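# Sort loose seals into bins by their size

## Task

Put each loose seal into the bin matching its size, so that every seal stays in its bin without the robot holding it there; at the end, release everything and move both grippers away.

## Robot and tools

Robot: two arms, left_arm and right_arm, each ending in a parallel two-finger gripper. The names do not refer to image sides. One shared scene frame: origin on the table top midway between the arms, +x out over the table, +z up, left_arm on the +y side. Positions are in metres; orientations are quaternions written w first (qw, qx, qy, qz). A gripper's fingers point along its own +z and close along its own y. The reported end_effector_position is the spot between the finger pads, roughly 1 cm short of the tips. Printed hand positions can be slightly wrong, worse when reaching far, and arms tend to settle a centimetre or more off target, usually low.

Row layout (used by both motion tools): a flat list of 16 numbers, always both arms: left_arm x, y, z, qw, qx, qy, qz, opening, then right_arm x, y, z, qw, qx, qy, qz, opening. x, y, z and the quaternion are an absolute target pose for that gripper in the scene frame, not an offset. Opening runs -1 (closed) to +1 (fully open, 0.094 m). To keep an arm still, resend exactly the pose from the last result before it started holding, plus its desired opening. To hold orientation steady, repeat the same quaternion every row rather than copying the possibly drifted reported one.

execute_actions(actions): a list of up to 15 actions, each a table of up to 15 rows; each row lasts one control step of 1/30 s, and a table with fewer than 15 rows repeats its final row to fill out 15 steps. An empty list just returns the current state and images. Each step, the commanded pose is clipped to within 70 mm and 16 degrees of the measured gripper pose, so distant targets need several actions; after an action the arm only continues to its last clipped pose. An action is rejected for both arms if any target lies over 0.6 m from that gripper's current position along any of its own axes; if the first action fails this or anything is malformed, nothing at all runs.

move(target, speed, blocking): target is one 16-number row as above (absolute poses plus openings; openings are applied at the start). Both grippers travel straight lines to their targets, finishing together, over 0.5 to 10 s (cut off at 10 s). speed is the top path speed in m/s, 0.002 to 0.5, default 0.25; rotation is capped at twice that in rad/s. Paths ignore obstacles and the other arm, and grippers can lag, wander or overshoot speed, especially near full extension. Faster moves and targets set deeper past a contact produce harder impacts and pressing. blocking=false returns after 0.5 s while motion continues; until a result shows the move finished, further rows and moves are refused, so use wait(0) to check or stop to brake. The result adds a move: line: how it ended (done, off_target, moving, held, fault; if only one arm is named, the other finished fine) and which limits acted (paced = the sent pose was clipped; held = a safety check blocked some steps, after which the arm may jump faster than speed), plus each gripper's distance to its target.

wait(seconds): 0 to 10; lets time pass with arms holding their last command; returns early if a running move finishes.

stop(): brakes a running move; needs braking room, more when fast; fingers keep moving.

zoom_image(camera, region): closer look at part of a camera's latest image; region [x0, y0, x1, y1] in pixels, origin top-left, at most 504 by 504. Cameras: cam_head_left, cam_head_right (504x504 pinhole), cam_left_wrist, cam_right_wrist (504x504 fisheye).

finished_scene(scene): ends the current scene, passing its number, after the robot holds its last command; irreversible; reports success and gives the next task if any. Replying without any tool call also ends things.

Results: a state line left_arm: … | right_arm: … with each gripper pose; Hand target lines showing the pose each controller is now heading for; grip_measured, the finger opening on the command scale (last joint value is the opening in metres; each gripper may read off by up to about 1 mm, consistently); pose unreachable when a clearance check altered or blocked a command for the named arm; FAULT lines for arm stops; MOTOR HOT from 85 °C, and an OVER-TEMPERATURE FAULT at 100 °C, when that arm goes limp and drops. Joint limits (rad): waist -2.880 to 2.880, shoulder 0.000 to 3.142, elbow 0.000 to 3.019, wrist pitch -1.693 to 1.571, wrist yaw -1.571 to 1.571, wrist roll -2.094 to 2.094; elbows stop just short of straight.

Gripping: fingers go to the commanded value on the grip_measured scale. To keep hold, command about 0.03 below the current grip_measured (less for a gentler hold). Pad force is roughly 50 to 62 N, lower for parts under about 2 mm thick, with a brief spike on first contact.

Cautions: occasional disturbances may tug a held part or shove a loose one. Never push or knock anything off the table. Avoid arm-to-arm collisions or pressing. Avoid drops, slips, slams and hard pushes; an arm blocked by an object keeps pressing until newly commanded. Holding loads heats motors, even while the operator is composing a reply, during which the robot keeps its last command. Efficient, smooth, low-effort motion is preferred. Finish with every seal resting in the correct bin, grippers open and withdrawn.

Each tool is called after "Emit:" by a JSON object that holds its "method" and its "body".

## Session

Emit:
{"method": "execute_actions", "body": {"actions": []}}

Scene clock: 0.00 s.
left_arm: end_effector_position=(+0.5366, +0.4623, +0.2101) grip_measured=+1.000 end_effector_quat_wxyz=(-0.025, +0.714, -0.700, -0.017) | right_arm: end_effector_position=(+0.5143, -0.1076, +0.2319) grip_measured=+1.000 end_effector_quat_wxyz=(+0.715, -0.088, +0.694, -0.020)
Joint positions: left_arm=[ 0.097  1.853  1.801 -1.497 -0.057 -1.391  0.094] | right_arm=[ 0.558  1.556  0.719  0.863  0.501 -0.165  0.094]
Joint velocities: left_arm=[ 0.005 -0.005  0.012  0.007  0.022  0.007  0.   ] | right_arm=[-0.005  0.015  0.002 -0.012 -0.007  0.022  0.   ]
Motor temperatures (°C, as the motors report them): left_arm=[26 27 26 24 23 23] | right_arm=[24 24 23 27 26 24]
Hand target (left_arm): +0.544, +0.464, +0.227; -0.042, +0.714, -0.699, -0.006
Hand target (right_arm): +0.519, -0.104, +0.244; +0.723, -0.082, +0.685, -0.015

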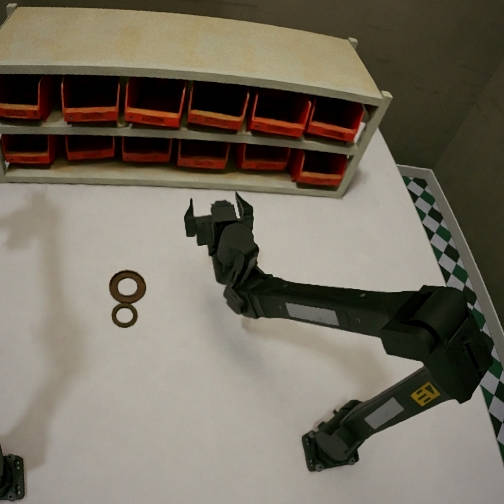

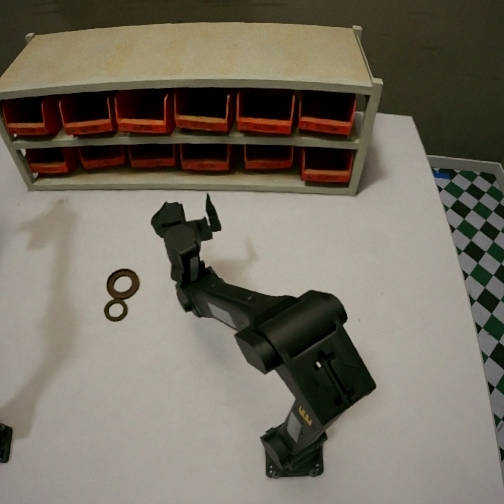

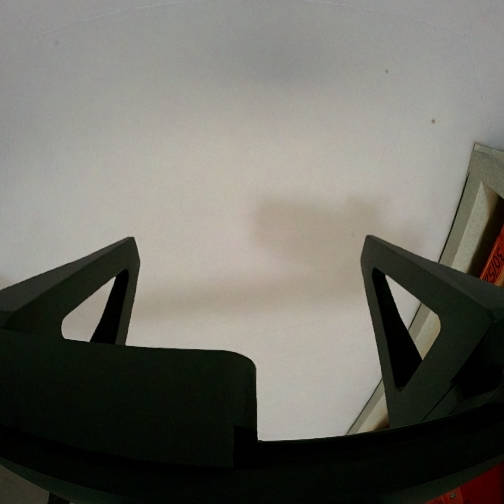

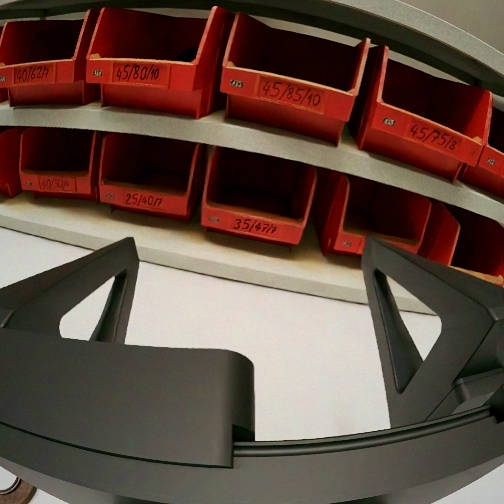

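Emit:
{"method": "zoom_image", "body": {"camera": "cam_head_right", "region": [0, 60, 200, 200]}}

Emit:
{"method": "zoom_image", "body": {"camera": "cam_head_right", "region": [180, 60, 380, 200]}}

Emit:
{"method": "zoom_image", "body": {"camera": "cam_head_left", "region": [85, 260, 165, 340]}}

Emit:
{"method": "zoom_image", "body": {"camera": "cam_right_wrist", "region": [0, 30, 250, 230]}}

Region (0, 60, 200, 200) of cam_head_right's 504x504 image, scaled by 2.520, with more detail than that image has; it fills the top 353 rows of this view, and the rest is white.

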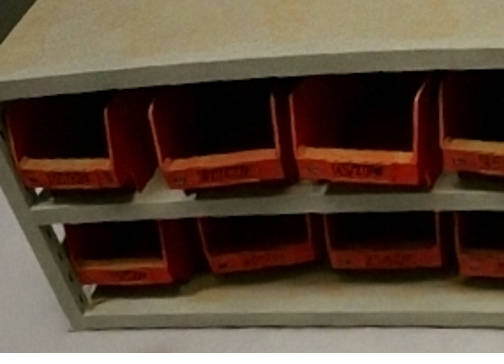

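Region (180, 60, 380, 200) of cam_head_right's 504x504 image, scaled by 2.520, with more detail than that image has; it fills the top 353 rows of this view, and the rest is white.

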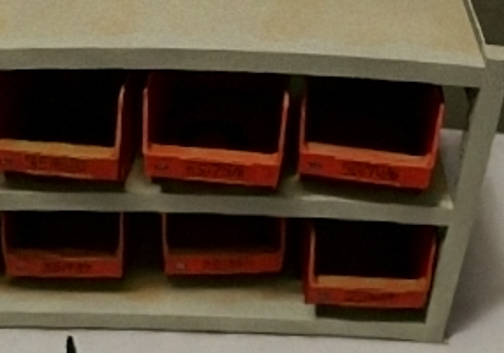

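Region (85, 260, 165, 340) of cam_head_left's 504x504 image, scaled by 6.300, with more detail than that image has.

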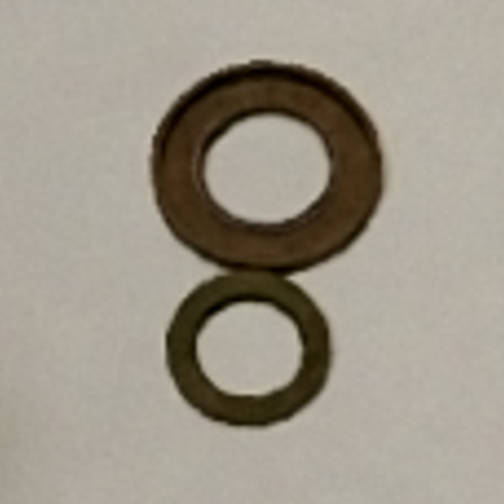

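Region (0, 30, 250, 230) of cam_right_wrist's 504x504 image, scaled by 2.016, with more detail than that image has; it fills the top 403 rows of this view, and the rest is white.

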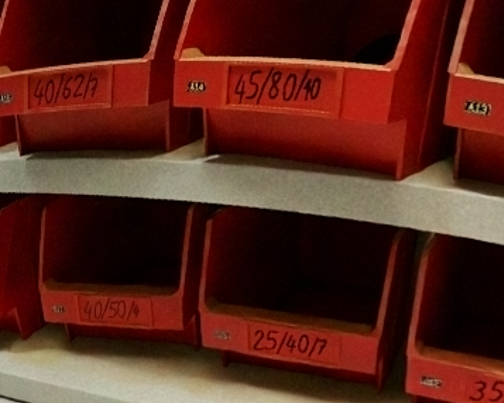

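Emit:
{"method": "move", "body": {"target": [0.33,0.13,0.22,0,0,1,0,1,0.42,-0.3,0.2,0.707,0,0.707,0,1]}}

Scene clock: 7.60 s.
left_arm: end_effector_position=(+0.3280, +0.1274, +0.2092) grip_measured=+1.000 end_effector_quat_wxyz=(-0.011, -0.008, +1.000, -0.002) | right_arm: end_effector_position=(+0.4187, -0.2991, +0.1936) grip_measured=+1.000 end_effector_quat_wxyz=(+0.699, -0.007, +0.716, -0.006)
Joint positions: left_arm=[-0.629  1.446  1.289 -1.431  0.014 -0.542  0.094] | right_arm=[ 0.194  1.218  0.273  0.921  0.233 -0.013  0.094]
Joint velocities: left_arm=[ 0.005  0.015  0.027 -0.012 -0.037  0.007  0.   ] | right_arm=[-0.015 -0.005  0.002  0.002 -0.007  0.007  0.   ]
Motor temperatures (°C, as the motors report them): left_arm=[26 27 27 24 23 23] | right_arm=[24 24 23 27 26 24]
Hand target (left_arm): +0.326, +0.129, +0.219; +0.002, +0.000, +1.000, -0.010
Hand target (right_arm): +0.419, -0.301, +0.202; +0.708, -0.001, +0.706, -0.001
Off the commanded pose (left_arm): 0.011 m, 2 deg.
Off the commanded pose (right_arm): 0.007 m, 2 deg.
move: off_target (left_arm)

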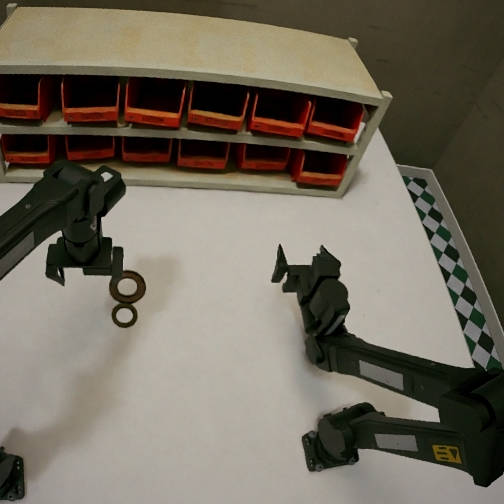

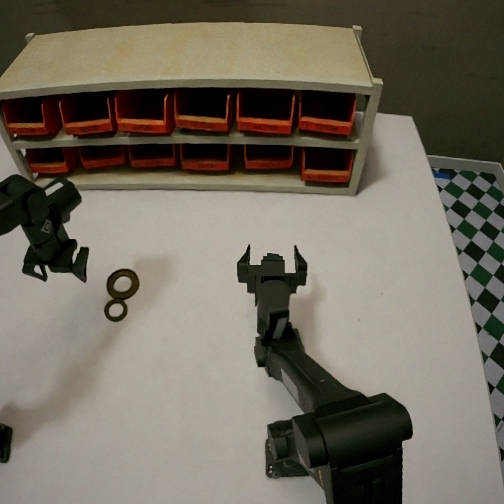

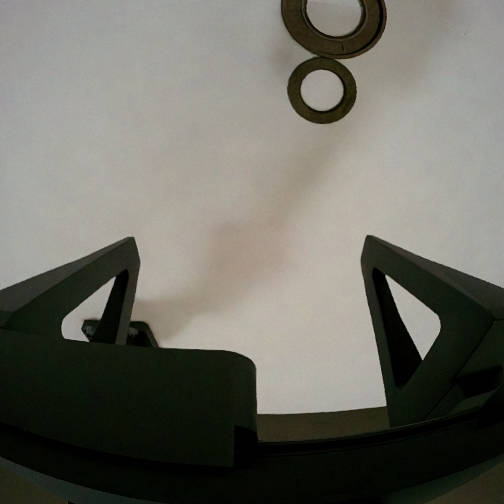

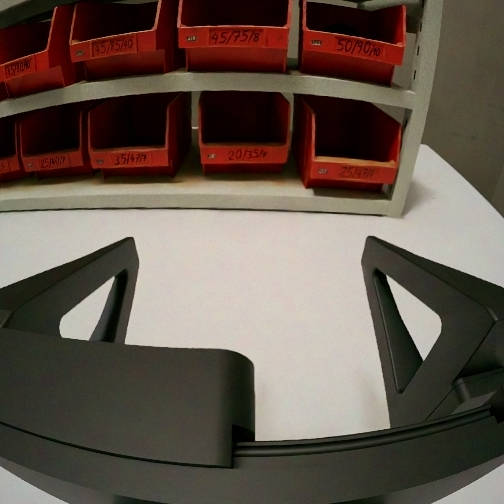

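Emit:
{"method": "zoom_image", "body": {"camera": "cam_left_wrist", "region": [265, 0, 405, 140]}}

Emit:
{"method": "zoom_image", "body": {"camera": "cam_right_wrist", "region": [170, 0, 420, 220]}}

Region (265, 0, 405, 140) of cam_left_wrist's 504x504 image, scaled by 3.600, with more detail than that image has.

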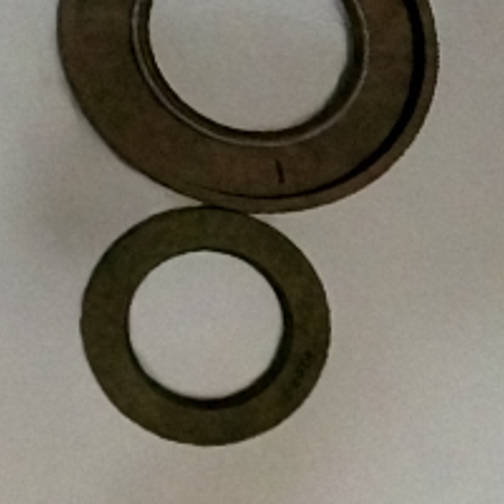

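Region (170, 0, 420, 220) of cam_right_wrist's 504x504 image, scaled by 2.016, with more detail than that image has; it fills the top 444 rows of this view, and the rest is white.

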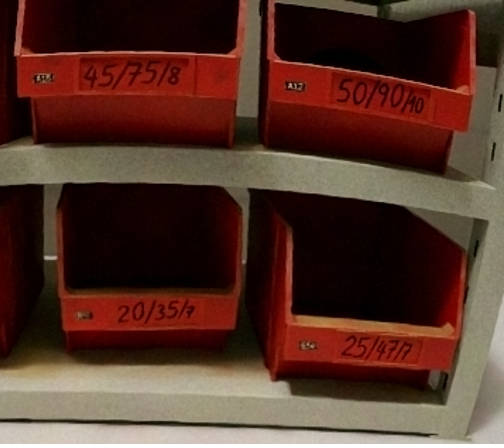

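Emit:
{"method": "move", "body": {"target": [0.37,0.063,0.07,0.259,0,0.966,0,1,0.56,-0.42,0.27,0.707,0,0.707,0,1]}}

Scene clock: 14.47 s.
left_arm: end_effector_position=(+0.3683, +0.0630, +0.0728) grip_measured=+1.000 end_effector_quat_wxyz=(+0.252, +0.004, +0.968, +0.004) | right_arm: end_effector_position=(+0.5458, -0.4220, +0.2569) grip_measured=+1.000 end_effector_quat_wxyz=(+0.701, -0.003, +0.713, -0.004)
Joint positions: left_arm=[-0.823  1.539  0.926 -0.564 -0.332 -0.647  0.094] | right_arm=[-0.21   1.386  0.658  0.71  -0.167 -0.012  0.094]
Joint velocities: left_arm=[-0.005 -0.005 -0.012 -0.002 -0.022 -0.007  0.   ] | right_arm=[-0.005  0.015 -0.012 -0.007  0.051 -0.022  0.   ]
Motor temperatures (°C, as the motors report them): left_arm=[26 27 27 24 23 23] | right_arm=[24 24 24 27 26 24]
Hand target (left_arm): +0.370, +0.059, +0.072; +0.258, -0.003, +0.966, -0.002
Hand target (right_arm): +0.558, -0.424, +0.269; +0.707, -0.002, +0.707, -0.002
Off the commanded pose (left_arm): 0.003 m, 1 deg.
Off the commanded pose (right_arm): 0.019 m, 1 deg.
move: off_target (right_arm)

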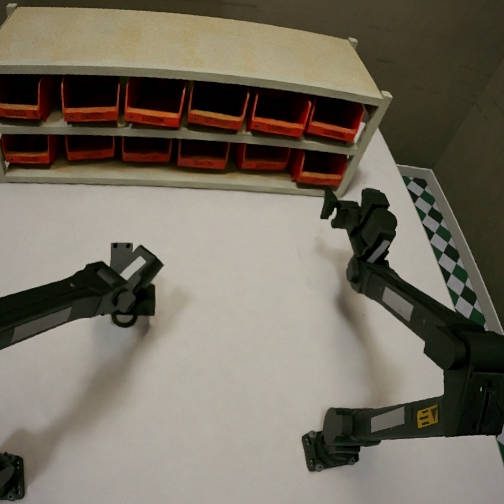

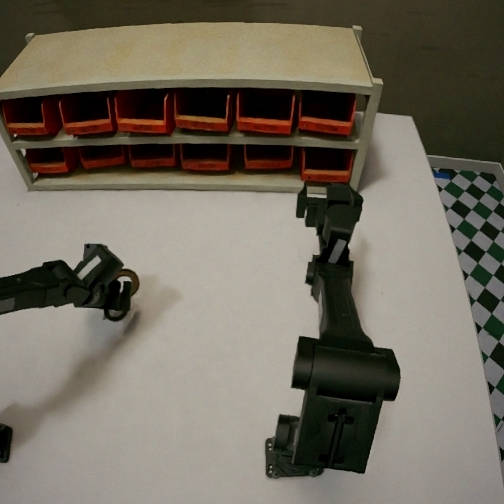

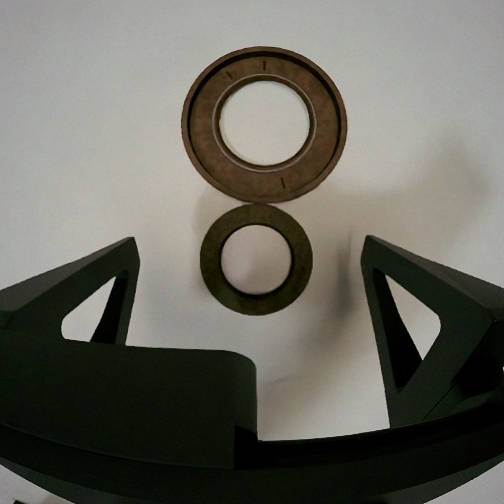

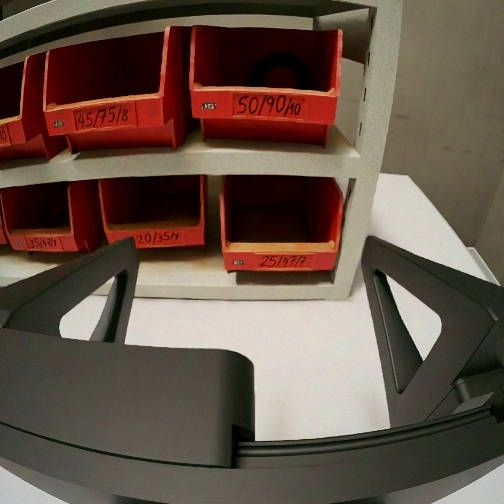

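Emit:
{"method": "move", "body": {"target": [0.35,0.06,0.03,0.423,0,0.906,0,0.8,0.41,-0.2,0.12,0.423,0,0.906,0,1]}}

Emit:
{"method": "move", "body": {"target": [0.35,0.06,0.012,0.423,0,0.906,0,0.8,0.41,-0.2,0.12,0.423,0,0.906,0,1], "speed": 0.04}}

Scene clock: 23.60 s.
left_arm: end_effector_position=(+0.3504, +0.0619, +0.0337) grip_measured=+0.802 end_effector_quat_wxyz=(+0.419, -0.011, +0.908, -0.002) | right_arm: end_effector_position=(+0.3966, -0.2009, +0.1018) grip_measured=+1.000 end_effector_quat_wxyz=(+0.408, -0.003, +0.913, -0.003)
Joint positions: left_arm=[-0.941  1.589  0.668  0.012 -0.607 -0.648  0.085] | right_arm=[ 0.492  1.238  0.557 -0.125  0.392  0.368  0.094]
Joint velocities: left_arm=[-0.005 -0.005  0.012  0.017  0.007  0.051 -0.001] | right_arm=[ 0.005 -0.034 -0.007 -0.002  0.022 -0.007  0.   ]
Motor temperatures (°C, as the motors report them): left_arm=[26 27 27 24 23 23] | right_arm=[24 24 25 27 26 24]
Hand target (left_arm): +0.349, +0.059, +0.030; +0.422, -0.003, +0.907, -0.000
Hand target (right_arm): +0.412, -0.194, +0.120; +0.421, +0.007, +0.907, +0.004
Off the commanded pose (left_arm): 0.004 m, 1 deg.
Off the commanded pose (right_arm): 0.023 m, 2 deg.
move: off_target (right_arm)

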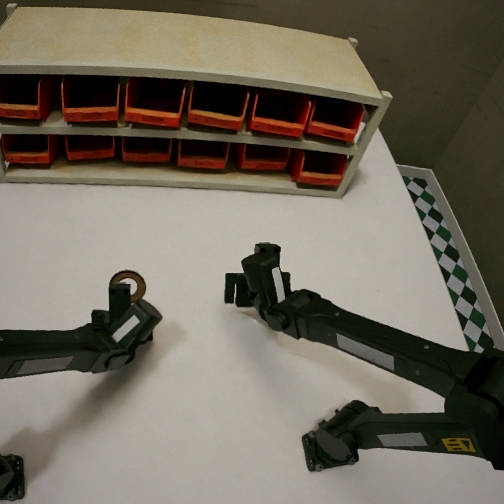

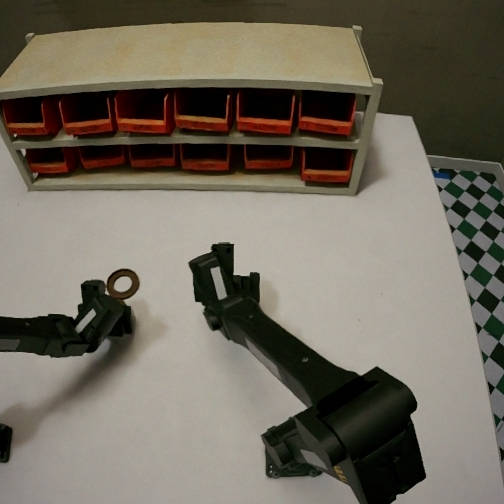

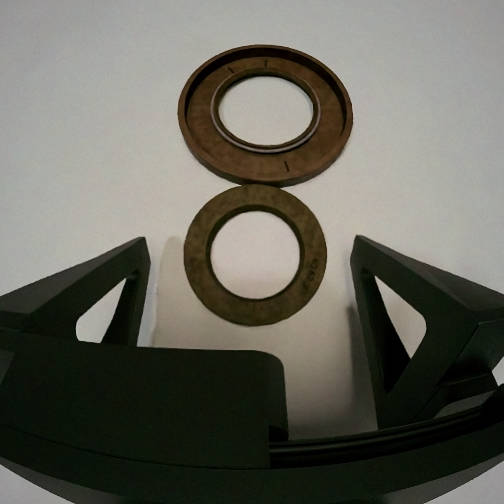

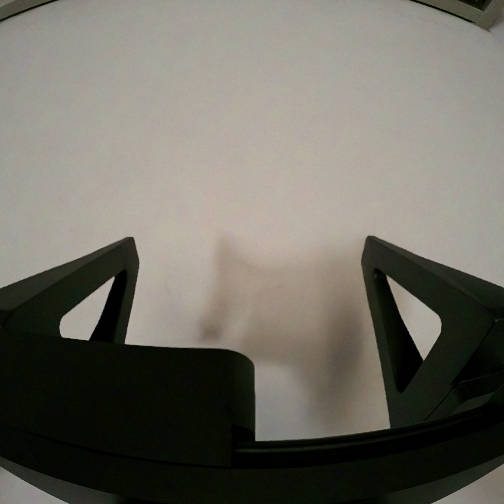

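Scene clock: 24.40 s.
left_arm: end_effector_position=(+0.3538, +0.0589, +0.0238) grip_measured=+0.802 end_effector_quat_wxyz=(+0.428, -0.010, +0.904, -0.006) | right_arm: end_effector_position=(+0.3979, -0.2043, +0.1018) grip_measured=+1.000 end_effector_quat_wxyz=(+0.408, -0.003, +0.913, -0.007)
Joint positions: left_arm=[-0.941  1.629  0.661  0.082 -0.612 -0.636  0.085] | right_arm=[ 0.484  1.238  0.557 -0.125  0.392  0.358  0.094]
Joint velocities: left_arm=[-0.005  0.005 -0.007  0.012 -0.022 -0.022  0.001] | right_arm=[-0.005 -0.015 -0.002 -0.007 -0.022  0.066  0.   ]
Motor temperatures (°C, as the motors report them): left_arm=[26 27 27 24 23 23] | right_arm=[24 24 25 27 26 24]
Hand target (left_arm): +0.350, +0.060, +0.012; +0.423, -0.000, +0.906, +0.000
Hand target (right_arm): +0.409, -0.201, +0.120; +0.423, -0.000, +0.906, -0.000
Off the commanded pose (left_arm): 0.012 m, 1 deg.
Off the commanded pose (right_arm): 0.022 m, 2 deg.
move: off_target (left_arm, right_arm)

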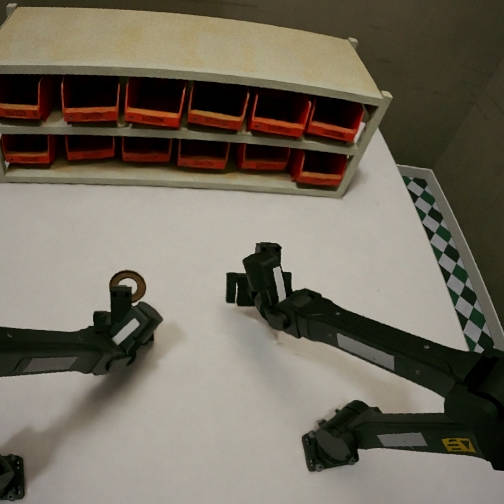

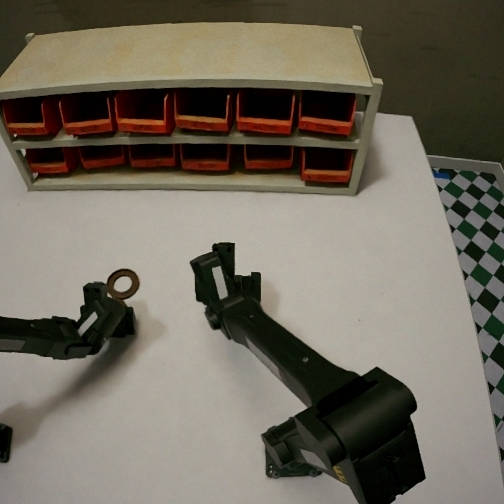

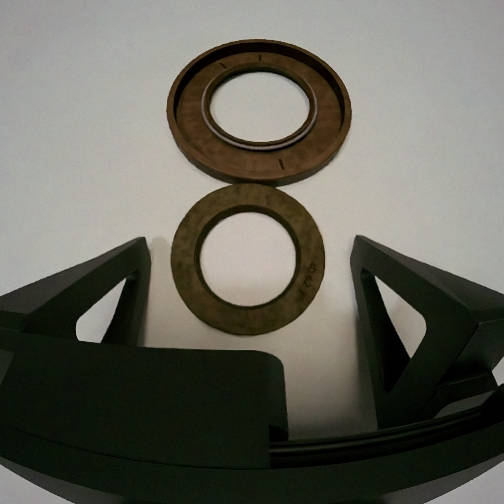

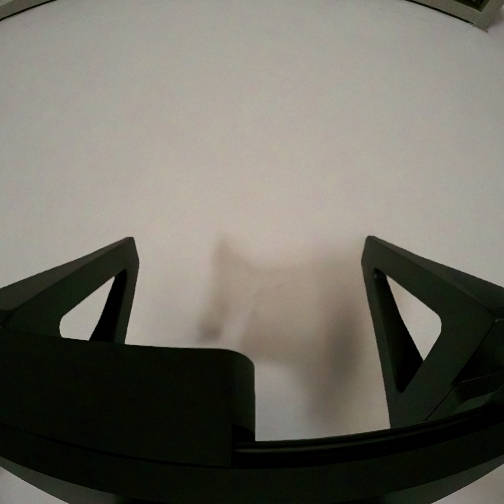

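Likely touching the table. Close.

Emit:
{"method": "move", "body": {"target": [0.352,0.06,0.017,0.423,0,0.906,0,0.27,0.41,-0.2,0.12,0.423,0,0.906,0,1], "speed": 0.04}}

Emit:
{"method": "zoom_image", "body": {"camera": "cam_left_wrist", "region": [150, 170, 350, 350]}}

Scene clock: 26.13 s.
left_arm: end_effector_position=(+0.3538, +0.0589, +0.0237) grip_measured=+0.286 end_effector_quat_wxyz=(+0.428, -0.009, +0.904, -0.005) | right_arm: end_effector_position=(+0.3979, -0.2043, +0.1018) grip_measured=+1.000 end_effector_quat_wxyz=(+0.408, -0.004, +0.913, -0.007)
Joint positions: left_arm=[-0.941  1.629  0.661  0.083 -0.612 -0.635  0.06 ] | right_arm=[ 0.484  1.238  0.557 -0.125  0.392  0.357  0.094]
Joint velocities: left_arm=[-0.005  0.005 -0.007 -0.007  0.022  0.007 -0.   ] | right_arm=[ 0.005 -0.005 -0.002 -0.012 -0.081  0.022  0.   ]
Motor temperatures (°C, as the motors report them): left_arm=[26 27 27 24 23 23] | right_arm=[24 24 25 27 26 24]
Hand target (left_arm): +0.352, +0.060, +0.017; +0.423, +0.000, +0.906, +0.000
Hand target (right_arm): +0.409, -0.201, +0.120; +0.423, -0.000, +0.906, +0.000
Off the commanded pose (left_arm): 0.007 m, 1 deg.
Off the commanded pose (right_arm): 0.022 m, 2 deg.
move: off_target (right_arm)

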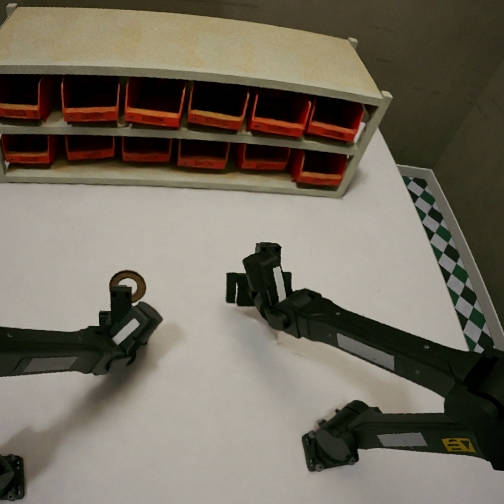

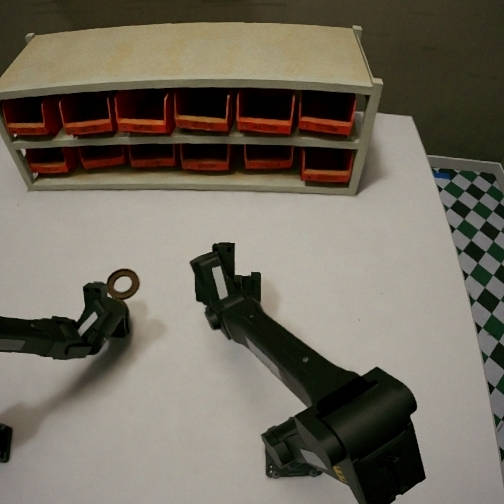

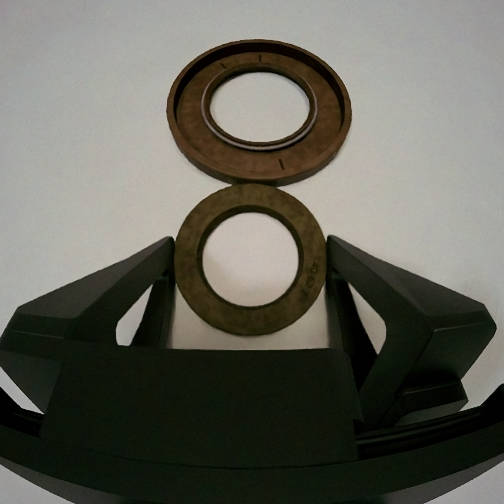

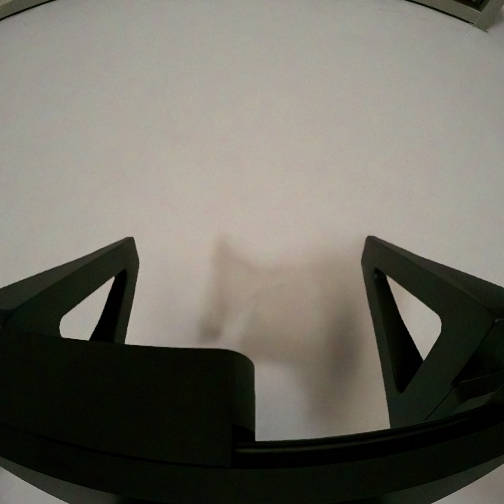

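Region (150, 170, 350, 350) of cam_left_wrist's 504x504 image, scaled by 2.520, with more detail than that image has; it fills the top 454 rows of this view, and the rest is white.

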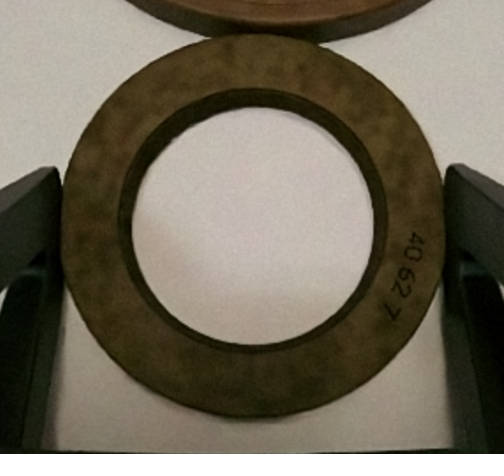

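Emit:
{"method": "move", "body": {"target": [0.35,0.08,0.10,0.423,0,0.906,0,0.25,0.41,-0.2,0.12,0.423,0,0.906,0,1], "speed": 0.15}}

Emit:
{"method": "move", "body": {"target": [0.64,0.18,0.33,0.643,0,0.766,0,0.25,0.42,-0.12,0.12,0.423,0,0.906,0,1]}}

Scene clock: 28.80 s.
left_arm: end_effector_position=(+0.3431, +0.0839, +0.0905) grip_measured=+0.276 end_effector_quat_wxyz=(+0.418, -0.001, +0.908, +0.002) | right_arm: end_effector_position=(+0.3979, -0.2043, +0.1018) grip_measured=+1.000 end_effector_quat_wxyz=(+0.408, -0.004, +0.913, -0.007)
Joint positions: left_arm=[-0.914  1.393  0.661 -0.165 -0.588 -0.602  0.06 ] | right_arm=[ 0.484  1.238  0.557 -0.125  0.392  0.357  0.094]
Joint velocities: left_arm=[-0.005 -0.015 -0.027 -0.002  0.007  0.007  0.   ] | right_arm=[ 0.005 -0.005 -0.022  0.012 -0.037  0.007  0.   ]
Motor temperatures (°C, as the motors report them): left_arm=[26 27 27 24 23 23] | right_arm=[24 24 25 27 26 24]
Hand target (left_arm): +0.349, +0.081, +0.101; +0.423, +0.000, +0.906, +0.000
Hand target (right_arm): +0.409, -0.201, +0.120; +0.423, -0.000, +0.906, -0.000
Off the commanded pose (left_arm): 0.012 m, 1 deg.
Off the commanded pose (right_arm): 0.022 m, 2 deg.
move: off_target (left_arm, right_arm)

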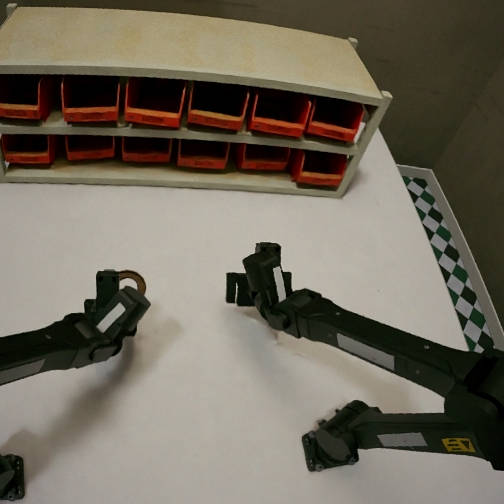

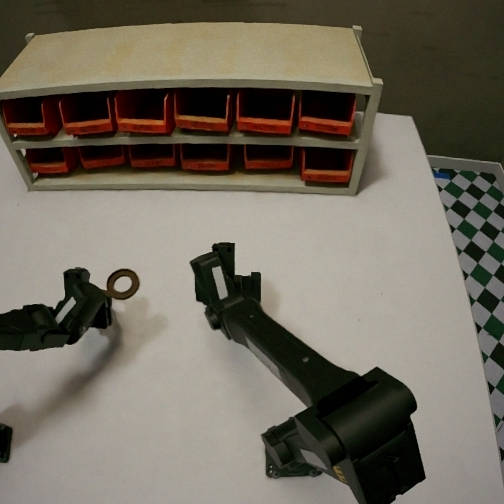

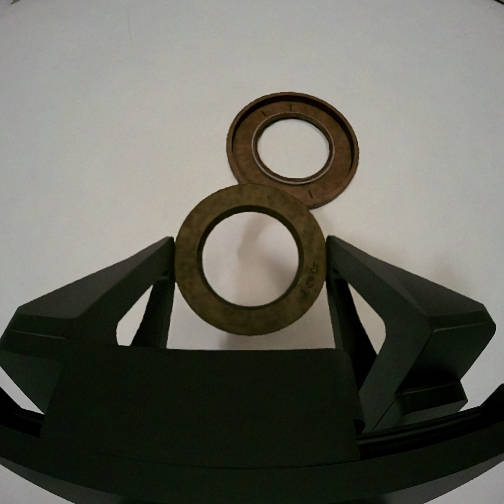

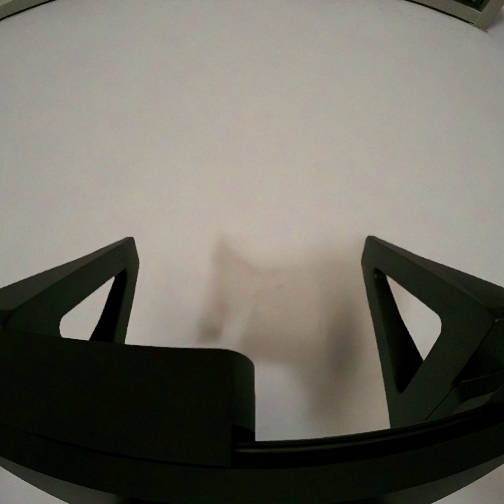

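Scene clock: 30.97 s.
left_arm: end_effector_position=(+0.6186, +0.1872, +0.3034) grip_measured=+0.276 end_effector_quat_wxyz=(+0.619, +0.001, +0.785, +0.010) | right_arm: end_effector_position=(+0.4076, -0.1321, +0.1056) grip_measured=+1.000 end_effector_quat_wxyz=(+0.413, -0.005, +0.911, -0.007)
Joint positions: left_arm=[-0.411  1.549  1.149  0.152 -0.315 -0.061  0.06 ] | right_arm=[ 0.647  1.37   0.689 -0.171  0.506  0.484  0.094]
Joint velocities: left_arm=[ 0.005 -0.005 -0.007 -0.007 -0.007 -0.007  0.   ] | right_arm=[ 0.005 -0.015 -0.007 -0.022  0.007 -0.037  0.   ]
Motor temperatures (°C, as the motors report them): left_arm=[26 27 28 24 23 23] | right_arm=[24 24 26 27 26 24]
Hand target (left_arm): +0.634, +0.182, +0.334; +0.644, +0.000, +0.765, +0.006
Hand target (right_arm): +0.419, -0.120, +0.119; +0.422, +0.000, +0.907, +0.001
Off the commanded pose (left_arm): 0.035 m, 4 deg.
Off the commanded pose (right_arm): 0.023 m, 2 deg.
move: off_target (left_arm, right_arm)

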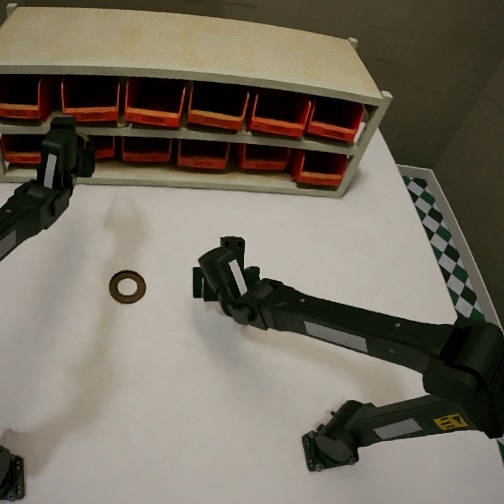

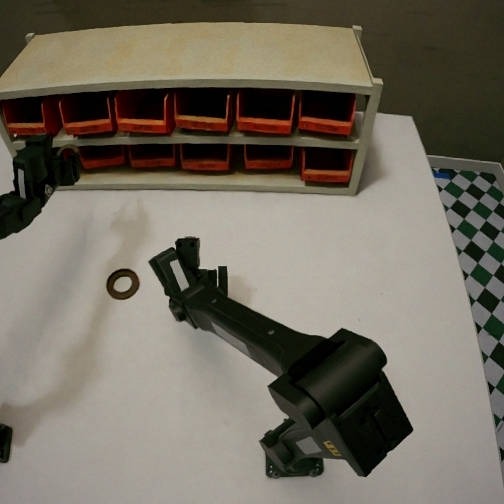

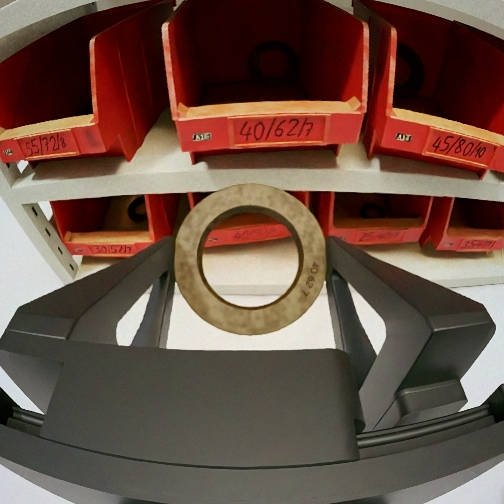

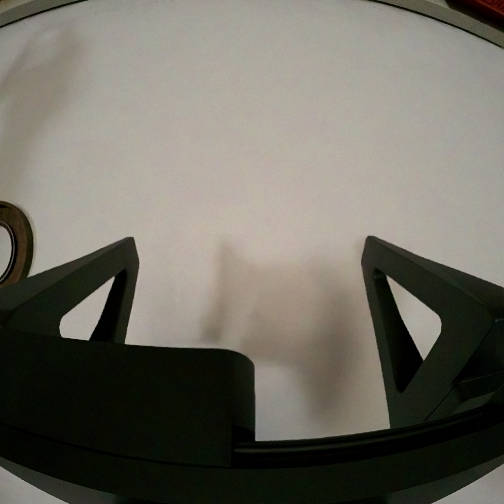

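Emit:
{"method": "move", "body": {"target": [0.73,0.167,0.36,0.70,0,0.714,0,0.25,0.435,0.0,0.11,0.423,0,0.906,0,1], "speed": 0.15}}

Scene clock: 34.10 s.
left_arm: end_effector_position=(+0.7116, +0.1683, +0.3296) grip_measured=+0.276 end_effector_quat_wxyz=(+0.676, +0.001, +0.737, +0.002) | right_arm: end_effector_position=(+0.4249, -0.0120, +0.0963) grip_measured=+1.000 end_effector_quat_wxyz=(+0.414, -0.007, +0.910, -0.008)
Joint positions: left_arm=[-0.392  1.773  1.407  0.276 -0.291 -0.021  0.06 ] | right_arm=[ 0.828  1.627  0.961 -0.273  0.62   0.645  0.094]
Joint velocities: left_arm=[-0.005 -0.015 -0.007 -0.012  0.022 -0.051  0.001] | right_arm=[ 0.015 -0.005  0.002 -0.017 -0.022  0.022  0.   ]
Motor temperatures (°C, as the motors report them): left_arm=[26 27 29 24 23 23] | right_arm=[24 24 26 27 26 24]
Hand target (left_arm): +0.725, +0.167, +0.361; +0.700, -0.001, +0.714, +0.000
Hand target (right_arm): +0.435, -0.000, +0.108; +0.422, +0.000, +0.907, +0.001
Off the commanded pose (left_arm): 0.036 m, 4 deg.
Off the commanded pose (right_arm): 0.021 m, 2 deg.
move: off_target (left_arm, right_arm)

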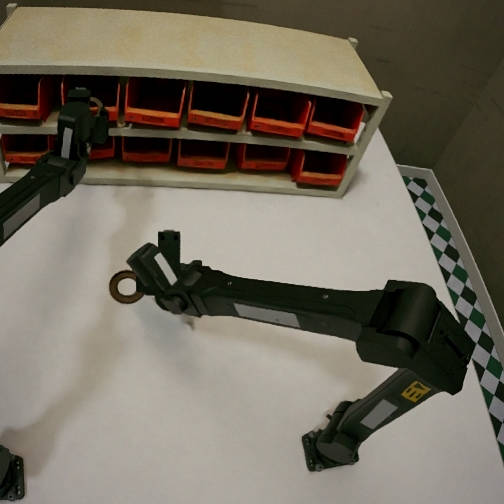

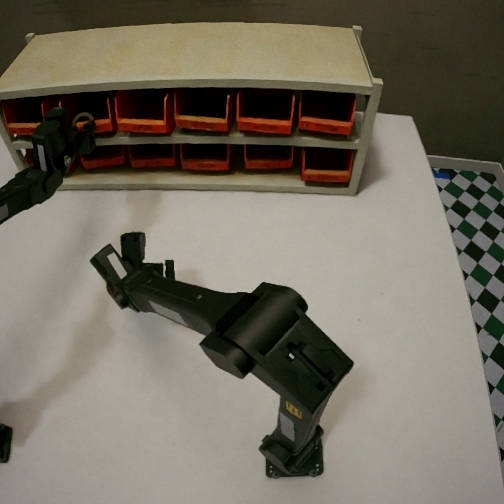

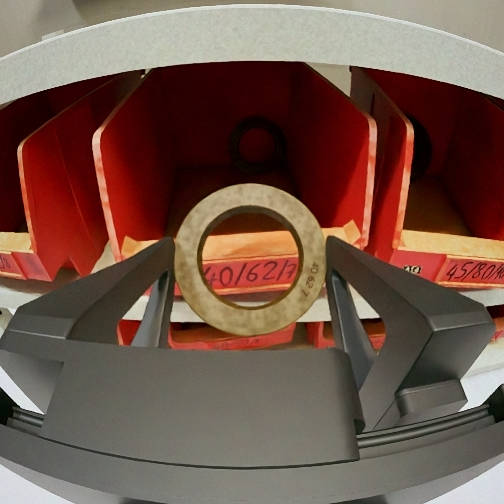

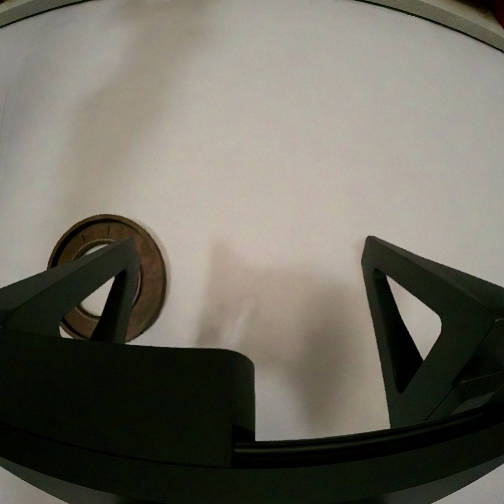

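Emit:
{"method": "move", "body": {"target": [0.812,0.172,0.375,0.71,0,0.704,0,0.25,0.435,0.05,0.08,0.423,0,0.906,0,1], "speed": 0.07}}

Scene clock: 37.93 s.
left_arm: end_effector_position=(+0.7950, +0.1689, +0.3496) grip_measured=+0.276 end_effector_quat_wxyz=(+0.696, +0.000, +0.719, -0.002) | right_arm: end_effector_position=(+0.4267, +0.0341, +0.0701) grip_measured=+1.000 end_effector_quat_wxyz=(+0.416, -0.005, +0.909, -0.009)
Joint positions: left_arm=[-0.355  1.966  1.712  0.22  -0.249 -0.011  0.06 ] | right_arm=[ 0.887  1.757  1.056 -0.273  0.659  0.706  0.094]
Joint velocities: left_arm=[-0.005 -0.015  0.032 -0.002  0.037  0.081  0.   ] | right_arm=[ 0.005  0.015  0.007 -0.027 -0.007  0.051  0.   ]
Motor temperatures (°C, as the motors report them): left_arm=[26 28 30 24 23 23] | right_arm=[24 24 26 27 26 24]
Hand target (left_arm): +0.807, +0.172, +0.375; +0.710, -0.000, +0.704, +0.000
Hand target (right_arm): +0.435, +0.050, +0.079; +0.423, -0.000, +0.906, +0.000
Off the commanded pose (left_arm): 0.031 m, 2 deg.
Off the commanded pose (right_arm): 0.020 m, 1 deg.
move: off_target (left_arm, right_arm)

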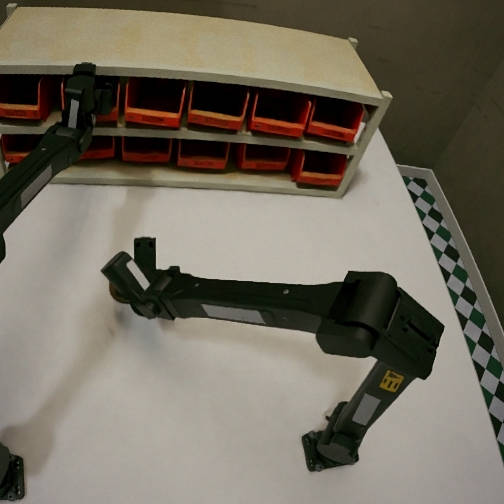

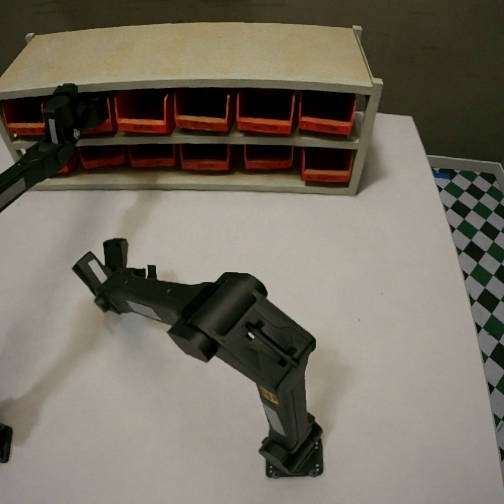

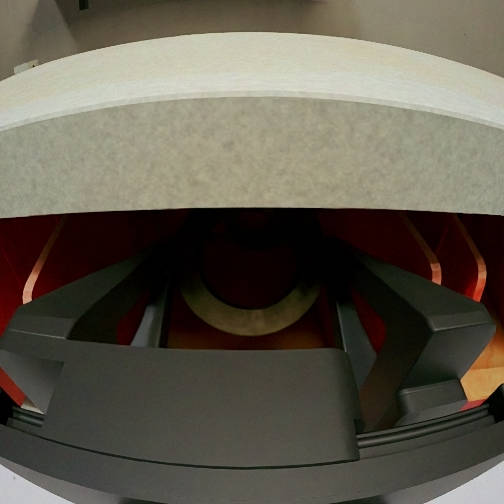

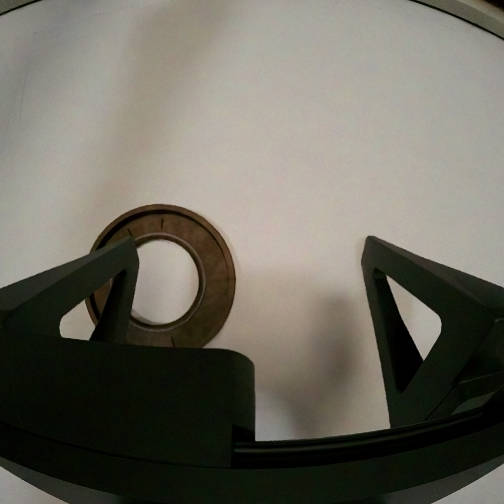

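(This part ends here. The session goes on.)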